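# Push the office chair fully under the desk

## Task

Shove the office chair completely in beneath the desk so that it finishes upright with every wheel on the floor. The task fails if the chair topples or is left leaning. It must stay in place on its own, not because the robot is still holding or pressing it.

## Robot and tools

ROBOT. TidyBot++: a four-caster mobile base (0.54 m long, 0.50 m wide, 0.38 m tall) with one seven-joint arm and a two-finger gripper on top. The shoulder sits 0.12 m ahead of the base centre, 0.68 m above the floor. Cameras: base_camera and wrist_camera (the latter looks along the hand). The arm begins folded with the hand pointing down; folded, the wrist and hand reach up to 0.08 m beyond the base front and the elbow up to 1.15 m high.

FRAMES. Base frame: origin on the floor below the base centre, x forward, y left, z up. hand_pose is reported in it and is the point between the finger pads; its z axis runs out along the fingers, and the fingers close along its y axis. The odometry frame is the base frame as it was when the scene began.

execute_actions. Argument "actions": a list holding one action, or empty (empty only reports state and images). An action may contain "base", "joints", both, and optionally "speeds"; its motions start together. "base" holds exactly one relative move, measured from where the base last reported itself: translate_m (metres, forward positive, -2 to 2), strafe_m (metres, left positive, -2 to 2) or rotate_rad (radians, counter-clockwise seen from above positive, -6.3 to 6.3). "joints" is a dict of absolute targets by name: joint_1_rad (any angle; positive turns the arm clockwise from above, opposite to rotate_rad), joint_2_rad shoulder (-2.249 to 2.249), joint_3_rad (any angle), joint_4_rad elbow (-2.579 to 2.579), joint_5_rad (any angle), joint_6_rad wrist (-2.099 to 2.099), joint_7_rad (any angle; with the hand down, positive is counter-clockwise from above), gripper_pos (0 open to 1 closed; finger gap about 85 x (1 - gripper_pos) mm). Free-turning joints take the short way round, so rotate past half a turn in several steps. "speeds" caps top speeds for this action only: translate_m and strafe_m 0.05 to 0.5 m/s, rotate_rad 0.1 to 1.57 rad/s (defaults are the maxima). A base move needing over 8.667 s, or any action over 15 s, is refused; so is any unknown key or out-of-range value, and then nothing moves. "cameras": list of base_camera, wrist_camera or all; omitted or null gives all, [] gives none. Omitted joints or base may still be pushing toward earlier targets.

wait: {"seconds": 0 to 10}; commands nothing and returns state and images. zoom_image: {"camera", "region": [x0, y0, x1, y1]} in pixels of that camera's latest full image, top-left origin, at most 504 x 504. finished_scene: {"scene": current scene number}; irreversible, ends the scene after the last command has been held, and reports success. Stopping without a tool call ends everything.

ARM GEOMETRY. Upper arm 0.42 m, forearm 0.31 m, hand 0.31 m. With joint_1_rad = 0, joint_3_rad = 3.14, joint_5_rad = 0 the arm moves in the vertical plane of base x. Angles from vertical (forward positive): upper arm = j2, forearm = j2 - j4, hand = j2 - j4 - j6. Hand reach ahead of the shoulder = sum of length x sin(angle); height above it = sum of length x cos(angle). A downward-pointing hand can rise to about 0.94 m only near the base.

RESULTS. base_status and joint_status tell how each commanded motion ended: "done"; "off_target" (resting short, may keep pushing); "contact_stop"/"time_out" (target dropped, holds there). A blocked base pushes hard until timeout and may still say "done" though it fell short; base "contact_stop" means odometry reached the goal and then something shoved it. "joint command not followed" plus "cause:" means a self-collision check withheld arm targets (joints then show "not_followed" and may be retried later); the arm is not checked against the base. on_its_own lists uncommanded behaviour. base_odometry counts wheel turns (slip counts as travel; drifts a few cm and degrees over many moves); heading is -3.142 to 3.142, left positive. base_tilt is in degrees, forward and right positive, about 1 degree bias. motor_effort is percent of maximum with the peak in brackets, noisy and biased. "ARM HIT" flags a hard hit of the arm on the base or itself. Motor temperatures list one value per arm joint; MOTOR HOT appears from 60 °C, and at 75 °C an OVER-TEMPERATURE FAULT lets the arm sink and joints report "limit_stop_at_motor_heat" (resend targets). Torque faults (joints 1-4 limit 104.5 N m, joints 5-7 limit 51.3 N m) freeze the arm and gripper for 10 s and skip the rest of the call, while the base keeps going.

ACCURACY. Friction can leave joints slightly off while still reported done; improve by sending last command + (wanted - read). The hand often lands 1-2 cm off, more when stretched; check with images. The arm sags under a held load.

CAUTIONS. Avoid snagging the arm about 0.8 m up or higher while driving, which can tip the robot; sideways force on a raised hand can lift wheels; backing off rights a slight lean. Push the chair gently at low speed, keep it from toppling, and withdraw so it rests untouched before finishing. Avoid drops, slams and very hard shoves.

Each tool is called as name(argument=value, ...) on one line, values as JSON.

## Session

execute_actions(actions=[])

Scene clock: 0.00 s.
Motor temperatures (°C, as the motors report them): [29 27 25 25 40 31 35]
base_odometry: x=+0.000 y=+0.000 heading=+0.000 (m, m, rad; odometry frame)
base_tilt: forward=-0.4 right=+0.3 (deg)
base_status: not commanded
joint_positions: joint_1_rad=+0.039 joint_2_rad=-0.357 joint_3_rad=+3.149 joint_4_rad=-2.533 joint_5_rad=+0.017 joint_6_rad=-0.884 joint_7_rad=+1.625 gripper_pos=+0.000
joint_status: not commanded
motor_effort: joint_1_rad=+0 joint_2_rad=-2 joint_3_rad=+0 joint_4_rad=+13 joint_5_rad=+0 joint_6_rad=+1 joint_7_rad=-1 (%)
hand_pose: x=+0.2560 y=-0.0088 z=+0.5871 quat_wxyz=(+0.008, +0.999, +0.009, +0.041) (m; base frame)
pictures: base_camera, wrist_camera
Images, in order (width x height): base_camera 644x364, wrist_camera 644x476.

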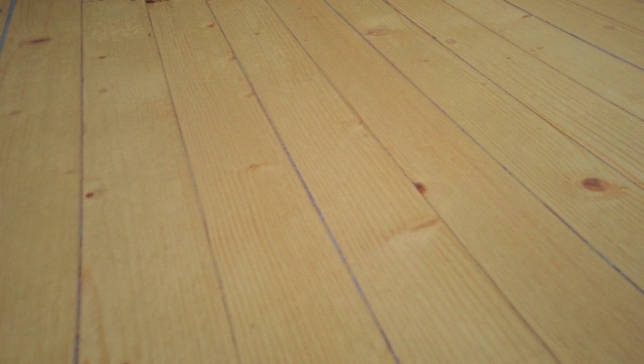

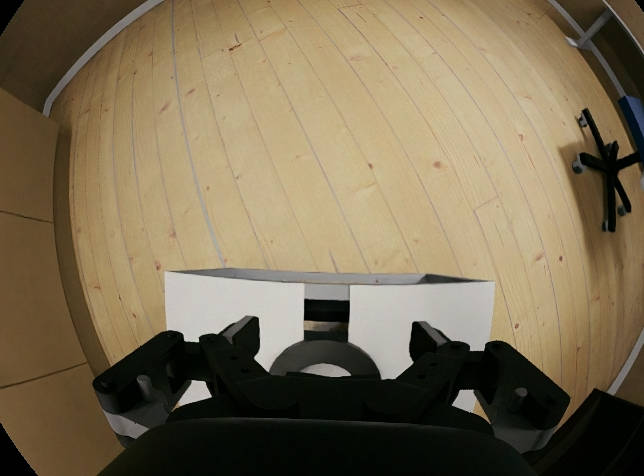

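zoom_image(camera="wrist_camera", region=[484, 0, 644, 260])

zoom_image(camera="wrist_camera", region=[444, 236, 644, 476])

Region (484, 0, 644, 260) of wrist_camera's 644x476 image, scaled by 1.938; it fills the left 310 columns of this view, and the rest is white.

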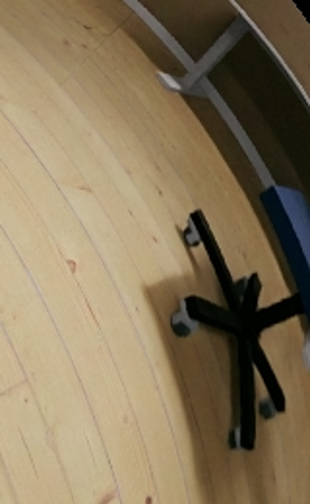

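Region (444, 236, 644, 476) of wrist_camera's 644x476 image, scaled by 2.100.

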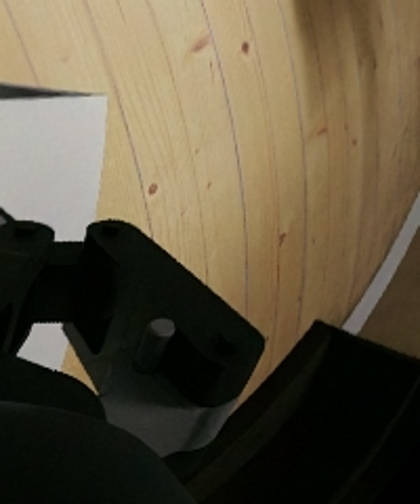

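execute_actions(actions=[{"base": {"rotate_rad": -0.82}, "joints": {"joint_1_rad": -0.37, "joint_2_rad": 1.60, "joint_3_rad": 4.72, "joint_4_rad": -2.15, "joint_5_rad": 0.74, "joint_6_rad": 1.45, "joint_7_rad": 0.0, "gripper_pos": 0.95}}])

Scene clock: 4.70 s.
Motor temperatures (°C, as the motors report them): [29 27 25 25 40 31 35]
base_odometry: x=+0.000 y=+0.000 heading=-0.819 (m, m, rad; odometry frame)
base_tilt: forward=-0.3 right=+0.3 (deg)
base_status: done
joint_positions: joint_1_rad=-0.359 joint_2_rad=+1.584 joint_3_rad=+4.699 joint_4_rad=-2.176 joint_5_rad=+0.696 joint_6_rad=+1.410 joint_7_rad=+0.020 gripper_pos=+0.950
joint_status: all done
motor_effort: joint_1_rad=+0(2) joint_2_rad=-33(34) joint_3_rad=+18(19) joint_4_rad=-1(15) joint_5_rad=-6(6) joint_6_rad=-1(4) joint_7_rad=-1(1) (%)
hand_pose: x=+0.6530 y=-0.2722 z=+0.4605 quat_wxyz=(+0.126, +0.897, -0.136, +0.401) (m; base frame)
pictures: base_camera, wrist_camera
Images, in order (width x height): base_camera 644x364, wrist_camera 644x476.

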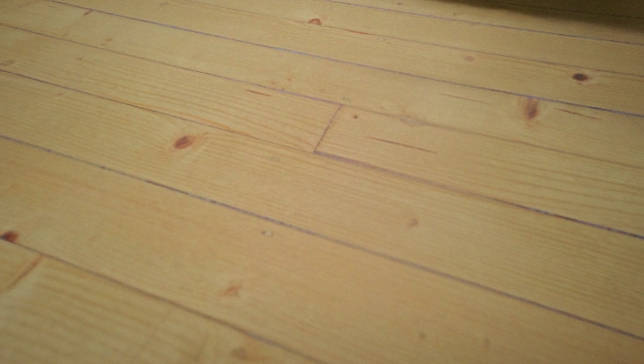

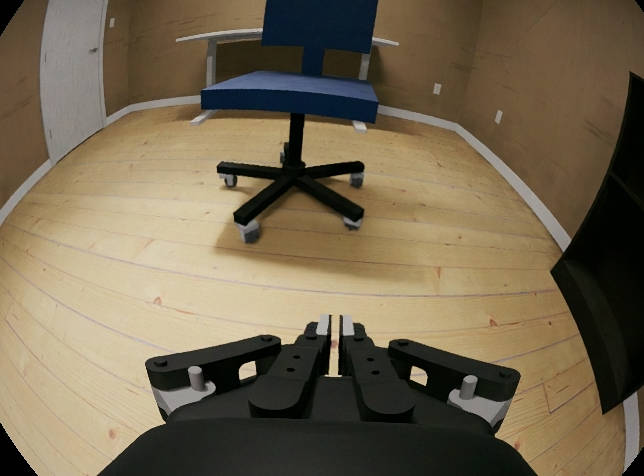

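zoom_image(camera="wrist_camera", region=[160, 0, 412, 252])

Region (160, 0, 412, 252) of wrist_camera's 644x476 image, scaled by 2.000.

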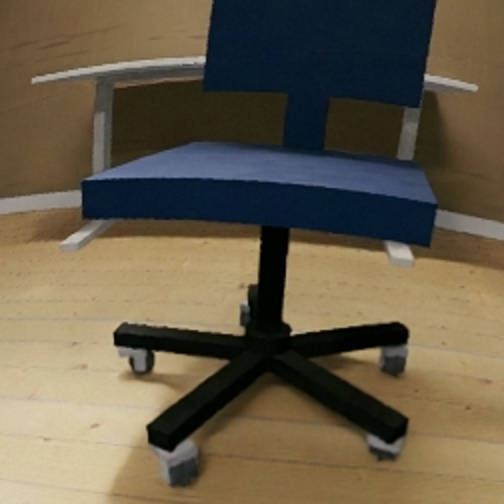

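execute_actions(actions=[{"base": {"translate_m": 0.85}, "joints": {"joint_1_rad": 0.40, "joint_2_rad": 1.55, "joint_3_rad": 4.72, "joint_4_rad": -0.80, "joint_5_rad": -0.02, "joint_6_rad": 1.98, "joint_7_rad": 0.0}}])

Scene clock: 15.37 s.
Motor temperatures (°C, as the motors report them): [29 27 25 25 40 31 35]
base_odometry: x=+0.580 y=-0.622 heading=-0.820 (m, m, rad; odometry frame)
base_tilt: forward=-0.3 right=+0.3 (deg)
base_status: done
joint_positions: joint_1_rad=+0.389 joint_2_rad=+1.569 joint_3_rad=+4.700 joint_4_rad=-0.822 joint_5_rad=+0.024 joint_6_rad=+1.936 joint_7_rad=+0.020 gripper_pos=+0.950
joint_status: all done
motor_effort: joint_1_rad=+0(2) joint_2_rad=-53(54) joint_3_rad=+8(20) joint_4_rad=-1(1) joint_5_rad=-8(7) joint_6_rad=+0(1) joint_7_rad=-1(1) (%)
hand_pose: x=+0.8476 y=-0.2583 z=+0.6642 quat_wxyz=(-0.247, +0.663, +0.255, +0.659) (m; base frame)
pictures: base_camera, wrist_camera
Images, in order (width x height): base_camera 644x364, wrist_camera 644x476.

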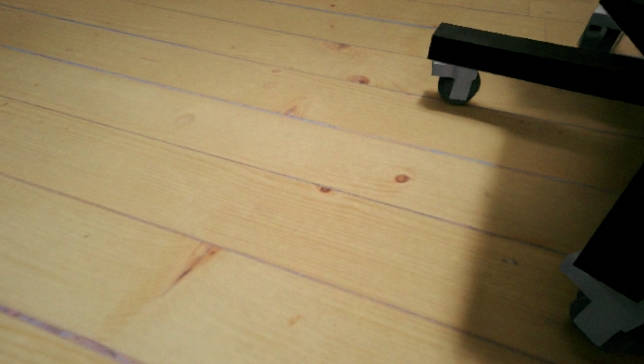

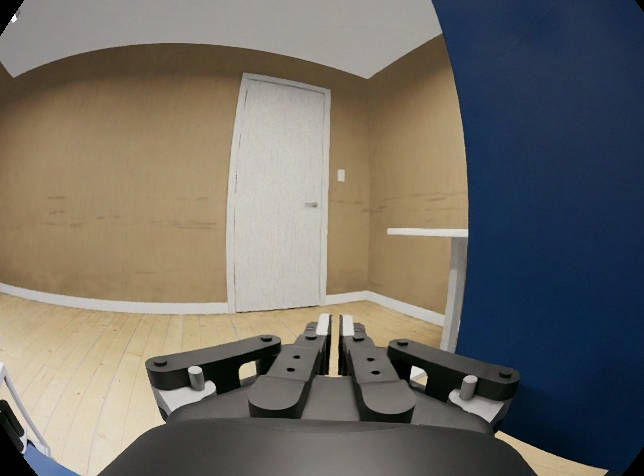

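execute_actions(actions=[{"joints": {"joint_6_rad": -1.12}}])

Scene clock: 18.80 s.
Motor temperatures (°C, as the motors report them): [29 27 25 25 40 31 35]
base_odometry: x=+0.580 y=-0.622 heading=-0.819 (m, m, rad; odometry frame)
base_tilt: forward=-0.3 right=+0.3 (deg)
base_status: not commanded
joint_positions: joint_1_rad=+0.361 joint_2_rad=+1.566 joint_3_rad=+4.703 joint_4_rad=-0.804 joint_5_rad=+0.019 joint_6_rad=-1.079 joint_7_rad=+0.019 gripper_pos=+0.950
joint_status: all done
motor_effort: joint_1_rad=+8(18) joint_2_rad=-49(60) joint_3_rad=+19(20) joint_4_rad=-4(13) joint_5_rad=+8(10) joint_6_rad=-2(21) joint_7_rad=-1(0) (%)
hand_pose: x=+0.4383 y=-0.6917 z=+0.6714 quat_wxyz=(+0.643, +0.314, -0.631, +0.299) (m; base frame)
pictures: base_camera, wrist_camera
Images, in order (width x height): base_camera 644x364, wrist_camera 644x476.

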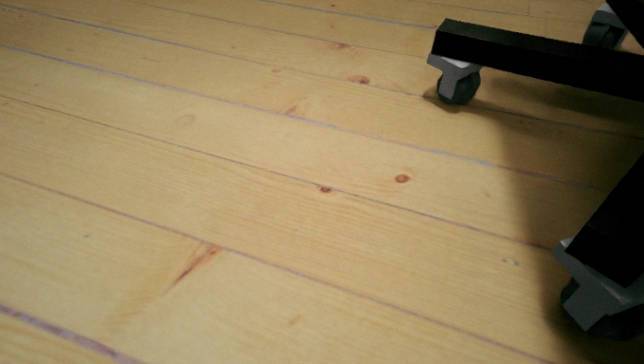

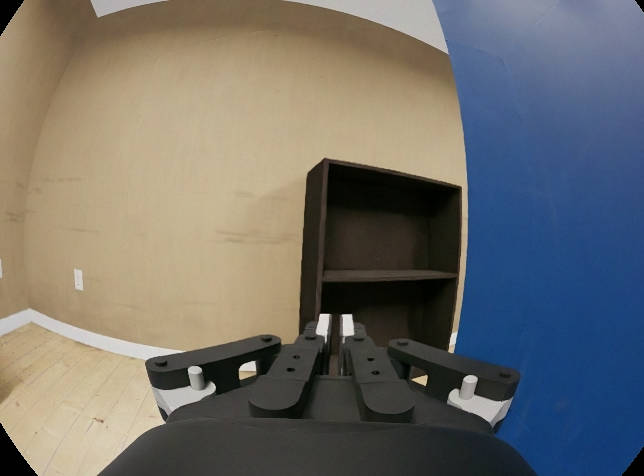

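execute_actions(actions=[{"joints": {"joint_1_rad": -0.80, "joint_4_rad": -2.0, "joint_6_rad": 0.7}}])

Scene clock: 21.83 s.
Motor temperatures (°C, as the motors report them): [29 28 25 25 40 31 35]
base_odometry: x=+0.580 y=-0.622 heading=-0.820 (m, m, rad; odometry frame)
base_tilt: forward=-0.3 right=+0.3 (deg)
base_status: not commanded
joint_positions: joint_1_rad=-0.798 joint_2_rad=+1.566 joint_3_rad=+4.703 joint_4_rad=-1.973 joint_5_rad=+0.019 joint_6_rad=+0.662 joint_7_rad=+0.019 gripper_pos=+0.950
joint_status: all done
motor_effort: joint_1_rad=+0(7) joint_2_rad=-34(50) joint_3_rad=+23(25) joint_4_rad=-1(6) joint_5_rad=-5(9) joint_6_rad=+0(4) joint_7_rad=-1(1) (%)
hand_pose: x=+0.8134 y=-0.1495 z=+0.6610 quat_wxyz=(+0.187, +0.693, -0.172, +0.675) (m; base frame)
pictures: base_camera, wrist_camera
Images, in order (width x height): base_camera 644x364, wrist_camera 644x476.

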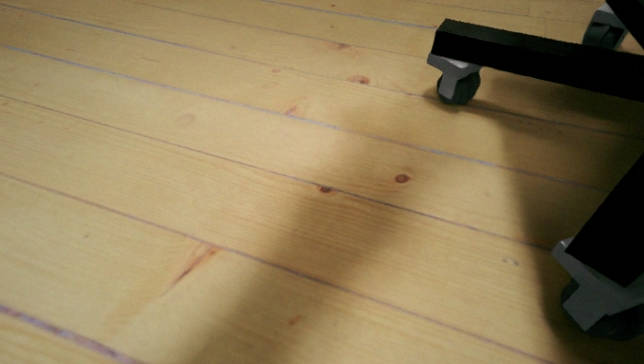

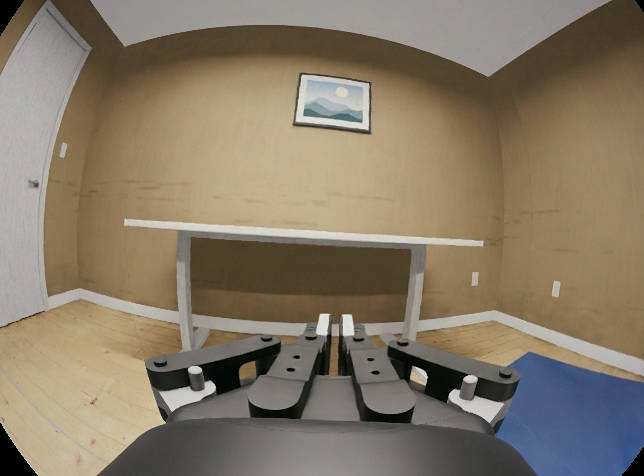

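execute_actions(actions=[{"base": {"translate_m": -0.45}, "joints": {"joint_2_rad": 1.60, "joint_4_rad": -2.19, "joint_5_rad": 0.74, "joint_6_rad": 1.47}}])

execute_actions(actions=[{"base": {"strafe_m": -0.49}, "joints": {"joint_1_rad": -0.36}}])

Scene clock: 24.57 s.
Motor temperatures (°C, as the motors report them): [29 28 25 25 40 31 35]
base_odometry: x=+0.272 y=-0.293 heading=-0.819 (m, m, rad; odometry frame)
base_tilt: forward=-0.4 right=+0.3 (deg)
base_status: done
joint_positions: joint_1_rad=-0.799 joint_2_rad=+1.589 joint_3_rad=+4.710 joint_4_rad=-2.172 joint_5_rad=+0.714 joint_6_rad=+1.443 joint_7_rad=+0.019 gripper_pos=+0.950
joint_status: all done
motor_effort: joint_1_rad=+0(4) joint_2_rad=-33(35) joint_3_rad=+19(24) joint_4_rad=-1(3) joint_5_rad=-6(7) joint_6_rad=-1(2) joint_7_rad=-1(1) (%)
hand_pose: x=+0.7156 y=-0.0103 z=+0.4578 quat_wxyz=(+0.025, +0.908, +0.075, +0.411) (m; base frame)
pictures: base_camera, wrist_camera
Images, in order (width x height): base_camera 644x364, wrist_camera 644x476.

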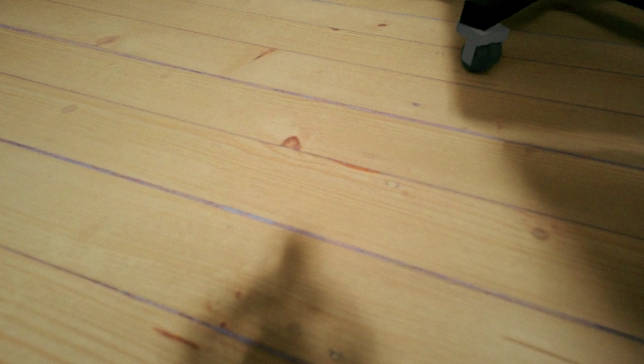

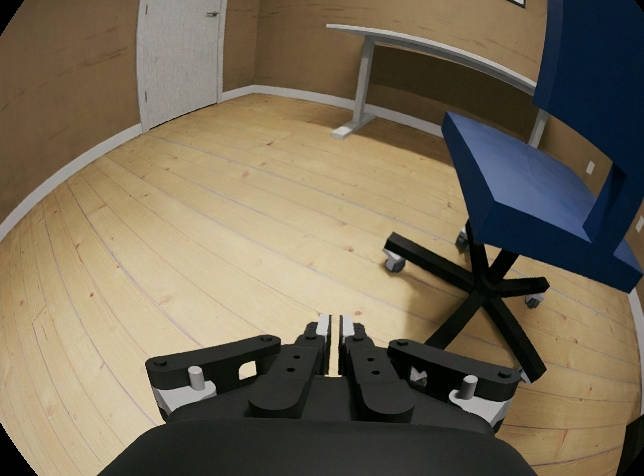

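Scene clock: 27.03 s.
Motor temperatures (°C, as the motors report them): [29 28 25 25 40 31 35]
base_odometry: x=-0.086 y=-0.628 heading=-0.819 (m, m, rad; odometry frame)
base_tilt: forward=-0.3 right=+0.3 (deg)
base_status: done
joint_positions: joint_1_rad=-0.352 joint_2_rad=+1.589 joint_3_rad=+4.710 joint_4_rad=-2.172 joint_5_rad=+0.714 joint_6_rad=+1.443 joint_7_rad=+0.019 gripper_pos=+0.950
joint_status: all done
motor_effort: joint_1_rad=+0(5) joint_2_rad=-33(33) joint_3_rad=+18(19) joint_4_rad=-1(3) joint_5_rad=-7(6) joint_6_rad=-1(2) joint_7_rad=-1(1) (%)
hand_pose: x=+0.6525 y=-0.2673 z=+0.4578 quat_wxyz=(+0.116, +0.902, -0.129, +0.395) (m; base frame)
pictures: base_camera, wrist_camera
Images, in order (width x height): base_camera 644x364, wrist_camera 644x476.

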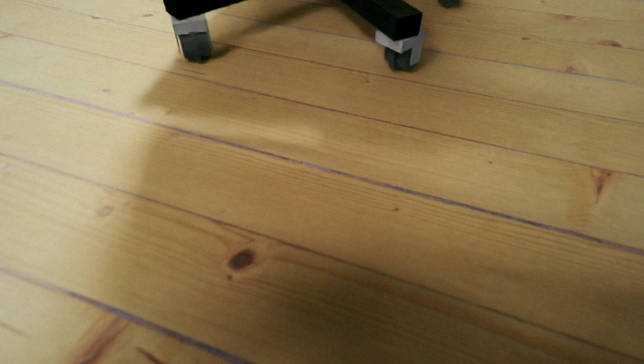

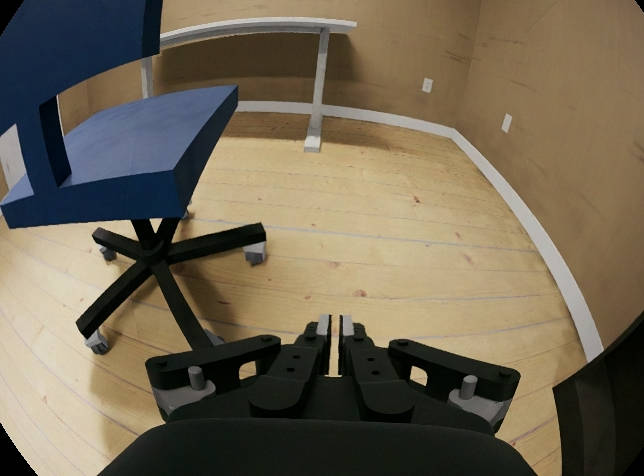

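zoom_image(camera="wrist_camera", region=[0, 0, 360, 360])

Region (0, 0, 360, 360) of wrist_camera's 644x476 image, scaled by 1.400.

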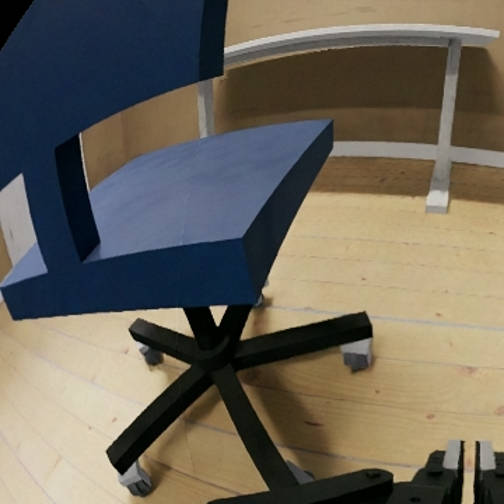

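execute_actions(actions=[{"base": {"translate_m": 0.3}}])

Scene clock: 29.87 s.
Motor temperatures (°C, as the motors report them): [29 28 25 25 40 31 35]
base_odometry: x=+0.119 y=-0.847 heading=-0.820 (m, m, rad; odometry frame)
base_tilt: forward=-0.3 right=+0.3 (deg)
base_status: done
joint_positions: joint_1_rad=-0.352 joint_2_rad=+1.589 joint_3_rad=+4.710 joint_4_rad=-2.173 joint_5_rad=+0.714 joint_6_rad=+1.443 joint_7_rad=+0.019 gripper_pos=+0.950
joint_status: not commanded
motor_effort: joint_1_rad=+0(1) joint_2_rad=-33(34) joint_3_rad=+18(19) joint_4_rad=-2(3) joint_5_rad=-6(6) joint_6_rad=-1(0) joint_7_rad=-1(1) (%)
hand_pose: x=+0.6524 y=-0.2673 z=+0.4578 quat_wxyz=(+0.116, +0.902, -0.129, +0.395) (m; base frame)
pictures: base_camera, wrist_camera
Images, in order (width x height): base_camera 644x364, wrist_camera 644x476.

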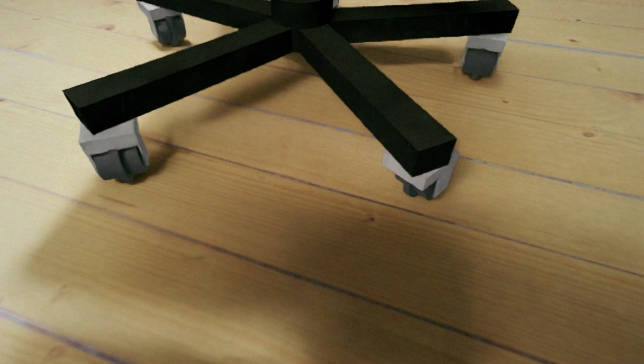

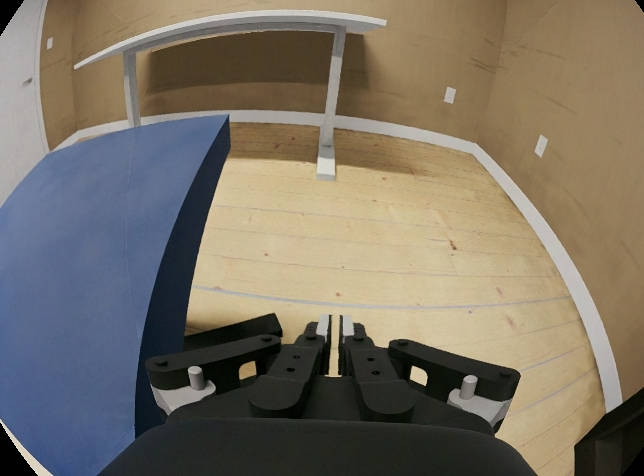

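execute_actions(actions=[{"base": {"translate_m": 1.03}, "speeds": {"translate_m": 0.3}}])

Scene clock: 34.30 s.
Motor temperatures (°C, as the motors report them): [29 28 25 25 40 31 35]
base_odometry: x=+0.821 y=-1.601 heading=-0.820 (m, m, rad; odometry frame)
base_tilt: forward=-0.3 right=+0.3 (deg)
base_status: done
joint_positions: joint_1_rad=-0.336 joint_2_rad=+1.590 joint_3_rad=+4.710 joint_4_rad=-2.207 joint_5_rad=+0.715 joint_6_rad=+1.445 joint_7_rad=+0.019 gripper_pos=+0.950
joint_status: not commanded
motor_effort: joint_1_rad=-3(13) joint_2_rad=-32(35) joint_3_rad=+18(21) joint_4_rad=+2(12) joint_5_rad=-6(7) joint_6_rad=-1(4) joint_7_rad=-1(1) (%)
hand_pose: x=+0.6343 y=-0.2794 z=+0.4577 quat_wxyz=(+0.125, +0.899, -0.151, +0.392) (m; base frame)
pictures: base_camera, wrist_camera
Images, in order (width x height): base_camera 644x364, wrist_camera 644x476.

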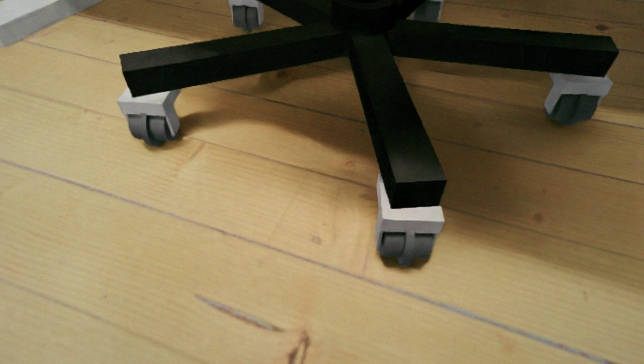

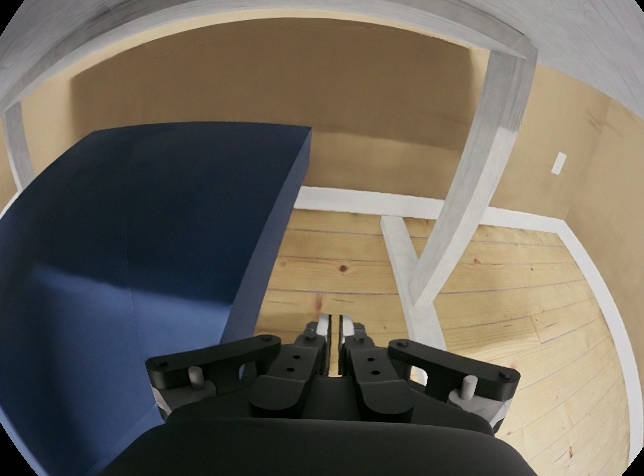

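execute_actions(actions=[{"base": {"translate_m": 0.07}, "joints": {"joint_1_rad": -0.39}, "speeds": {"translate_m": 0.07}}])

Scene clock: 37.07 s.
Motor temperatures (°C, as the motors report them): [29 28 25 25 40 31 35]
base_odometry: x=+0.869 y=-1.652 heading=-0.820 (m, m, rad; odometry frame)
base_tilt: forward=-0.4 right=+0.3 (deg)
base_status: done
joint_positions: joint_1_rad=-0.333 joint_2_rad=+1.593 joint_3_rad=+4.713 joint_4_rad=-2.228 joint_5_rad=+0.715 joint_6_rad=+1.446 joint_7_rad=+0.019 gripper_pos=+0.950
joint_status: joint_1_rad off_target (ended at -0.333, target -0.390)
motor_effort: joint_1_rad=-10(16) joint_2_rad=-32(34) joint_3_rad=+18(20) joint_4_rad=+5(11) joint_5_rad=-7(7) joint_6_rad=-1(2) joint_7_rad=-1(1) (%)
hand_pose: x=+0.6242 y=-0.2843 z=+0.4579 quat_wxyz=(+0.132, +0.897, -0.161, +0.390) (m; base frame)
pictures: base_camera, wrist_camera
Images, in order (width x height): base_camera 644x364, wrist_camera 644x476.

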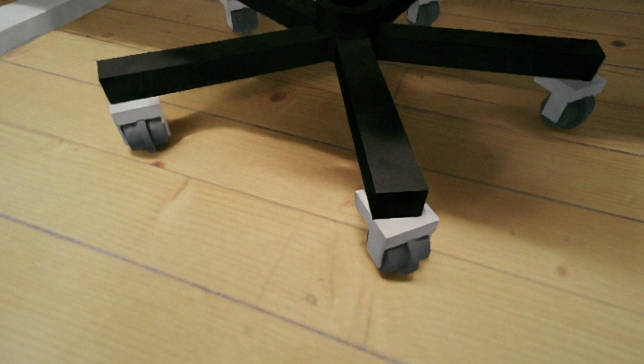

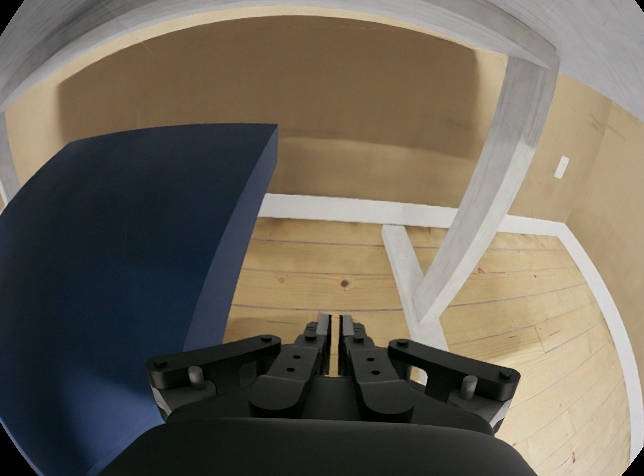

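execute_actions(actions=[])

Scene clock: 37.30 s.
Motor temperatures (°C, as the motors report them): [29 28 25 25 40 31 35]
base_odometry: x=+0.869 y=-1.652 heading=-0.820 (m, m, rad; odometry frame)
base_tilt: forward=-0.4 right=+0.3 (deg)
base_status: done
joint_positions: joint_1_rad=-0.333 joint_2_rad=+1.593 joint_3_rad=+4.713 joint_4_rad=-2.228 joint_5_rad=+0.715 joint_6_rad=+1.446 joint_7_rad=+0.019 gripper_pos=+0.950
joint_status: joint_1_rad off_target (ended at -0.333, target -0.390)
motor_effort: joint_1_rad=-10(16) joint_2_rad=-32(34) joint_3_rad=+18(20) joint_4_rad=+5(11) joint_5_rad=-6(7) joint_6_rad=+0(2) joint_7_rad=-1(1) (%)
hand_pose: x=+0.6242 y=-0.2843 z=+0.4579 quat_wxyz=(+0.132, +0.897, -0.161, +0.390) (m; base frame)
pictures: base_camera, wrist_camera
Images, in order (width x height): base_camera 644x364, wrist_camera 644x476.

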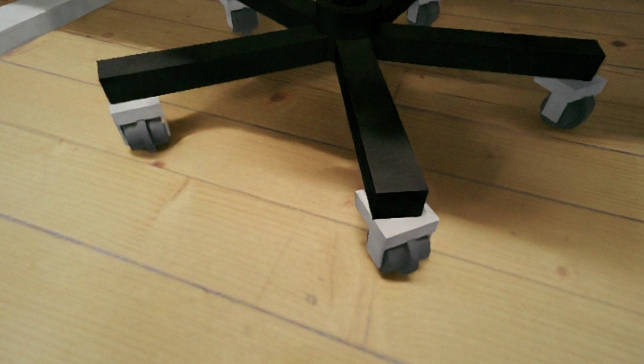

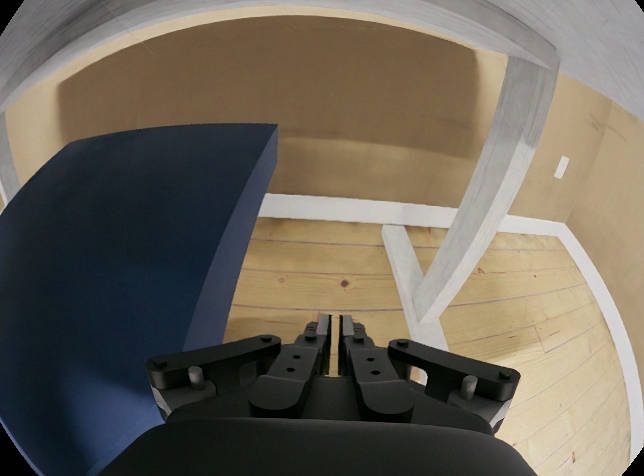

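execute_actions(actions=[{"base": {"translate_m": 0.03}, "speeds": {"translate_m": 0.05}}])

Scene clock: 38.53 s.
Motor temperatures (°C, as the motors report them): [29 28 25 25 40 31 35]
base_odometry: x=+0.889 y=-1.673 heading=-0.820 (m, m, rad; odometry frame)
base_tilt: forward=-0.4 right=+0.3 (deg)
base_status: done
joint_positions: joint_1_rad=-0.383 joint_2_rad=+1.595 joint_3_rad=+4.713 joint_4_rad=-2.222 joint_5_rad=+0.715 joint_6_rad=+1.446 joint_7_rad=+0.019 gripper_pos=+0.950
joint_status: not commanded
on_its_own: joint_1_rad moved -0.050 to your old target -0.390
motor_effort: joint_1_rad=+1(19) joint_2_rad=-30(36) joint_3_rad=+18(21) joint_4_rad=+3(15) joint_5_rad=-6(7) joint_6_rad=-1(1) joint_7_rad=-1(1) (%)
hand_pose: x=+0.6400 y=-0.2578 z=+0.4571 quat_wxyz=(+0.121, +0.902, -0.135, +0.393) (m; base frame)
pictures: base_camera, wrist_camera
Images, in order (width x height): base_camera 644x364, wrist_camera 644x476.

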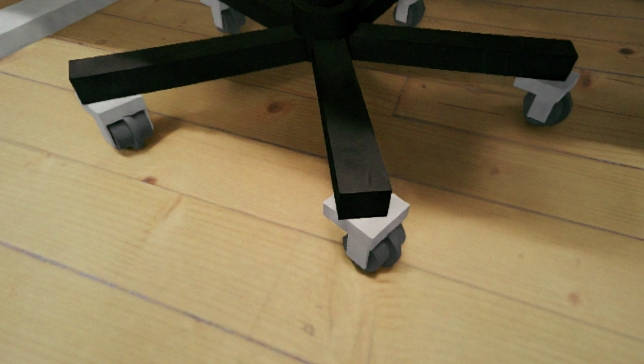

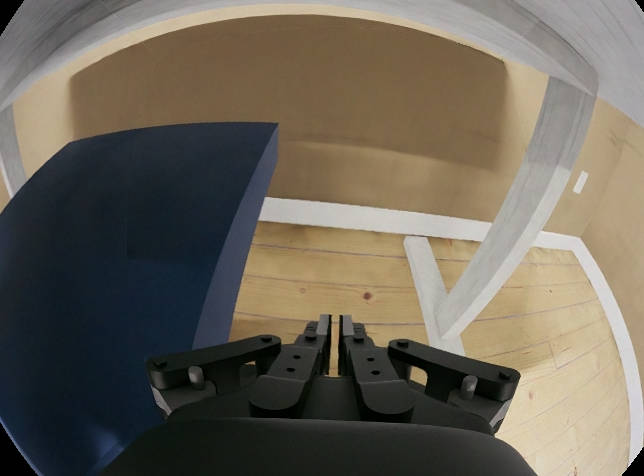

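execute_actions(actions=[{"base": {"translate_m": 0.025}, "speeds": {"translate_m": 0.05}}])

Scene clock: 41.37 s.
Motor temperatures (°C, as the motors report them): [29 28 25 25 40 31 35]
base_odometry: x=+0.903 y=-1.689 heading=-0.824 (m, m, rad; odometry frame)
base_tilt: forward=-0.4 right=+0.3 (deg)
base_status: translate_m time_out (by the wheels' count: +0.021 of +0.025)
joint_positions: joint_1_rad=-0.417 joint_2_rad=+1.596 joint_3_rad=+4.712 joint_4_rad=-2.269 joint_5_rad=+0.715 joint_6_rad=+1.446 joint_7_rad=+0.019 gripper_pos=+0.950
joint_status: not commanded
motor_effort: joint_1_rad=+7(10) joint_2_rad=-32(38) joint_3_rad=+18(23) joint_4_rad=+13(19) joint_5_rad=-6(7) joint_6_rad=-1(1) joint_7_rad=-1(1) (%)
hand_pose: x=+0.6294 y=-0.2463 z=+0.4568 quat_wxyz=(+0.124, +0.901, -0.141, +0.391) (m; base frame)
pictures: base_camera, wrist_camera
Images, in order (width x height): base_camera 644x364, wrist_camera 644x476.

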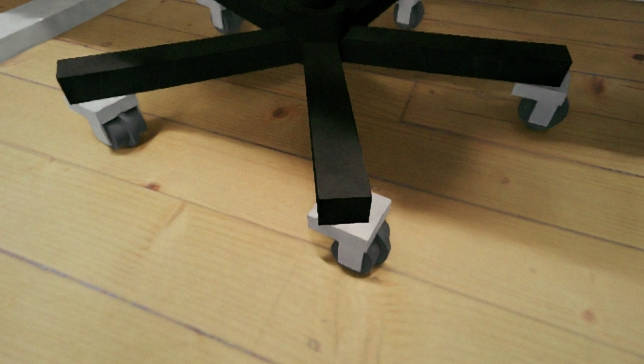

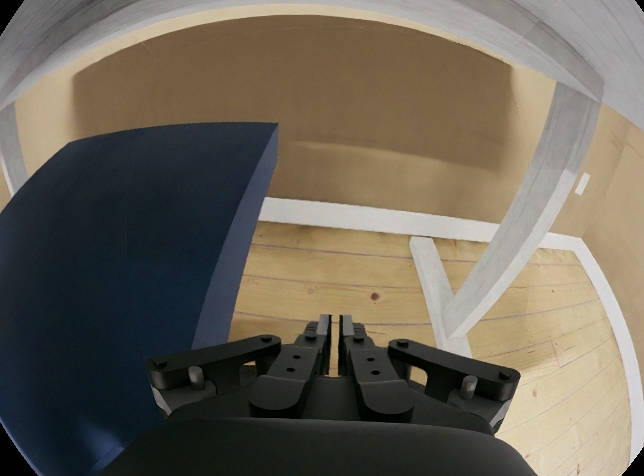

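execute_actions(actions=[{"base": {"translate_m": -0.3}, "joints": {"joint_1_rad": -0.32}}])

Scene clock: 43.47 s.
Motor temperatures (°C, as the motors report them): [29 28 25 25 40 31 35]
base_odometry: x=+0.699 y=-1.469 heading=-0.823 (m, m, rad; odometry frame)
base_tilt: forward=-0.3 right=+0.3 (deg)
base_status: done
joint_positions: joint_1_rad=-0.321 joint_2_rad=+1.596 joint_3_rad=+4.712 joint_4_rad=-2.187 joint_5_rad=+0.715 joint_6_rad=+1.446 joint_7_rad=+0.019 gripper_pos=+0.950
joint_status: all done
motor_effort: joint_1_rad=+0(4) joint_2_rad=-33(35) joint_3_rad=+18(19) joint_4_rad=-2(14) joint_5_rad=-6(7) joint_6_rad=-1(0) joint_7_rad=-1(1) (%)
hand_pose: x=+0.6367 y=-0.2859 z=+0.4560 quat_wxyz=(+0.126, +0.900, -0.148, +0.390) (m; base frame)
pictures: base_camera, wrist_camera
Images, in order (width x height): base_camera 644x364, wrist_camera 644x476.

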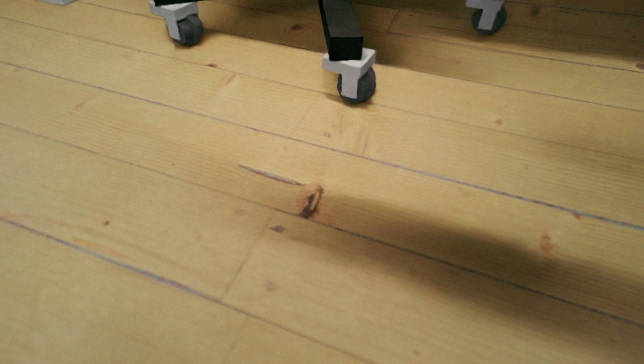

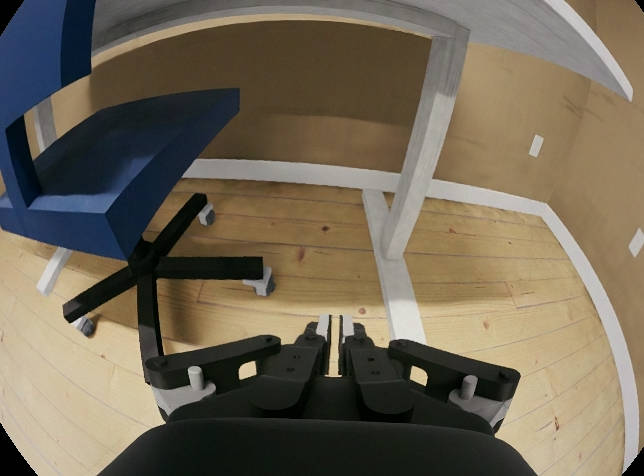

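zoom_image(camera="wrist_camera", region=[0, 0, 320, 360])

zoom_image(camera="base_camera", region=[0, 0, 504, 140])

Region (0, 0, 320, 360) of wrist_camera's 644x476 image, scaled by 1.400.

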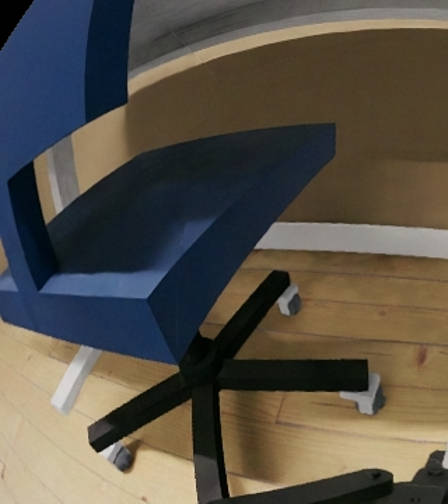

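Region (0, 0, 504, 140) of base_camera's 644x364 image, scaled by 1.000.

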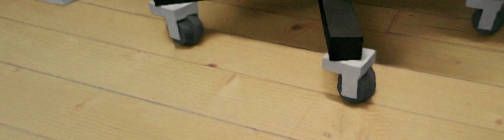

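finished_scene(scene=2)

The scene is finished: the task was done.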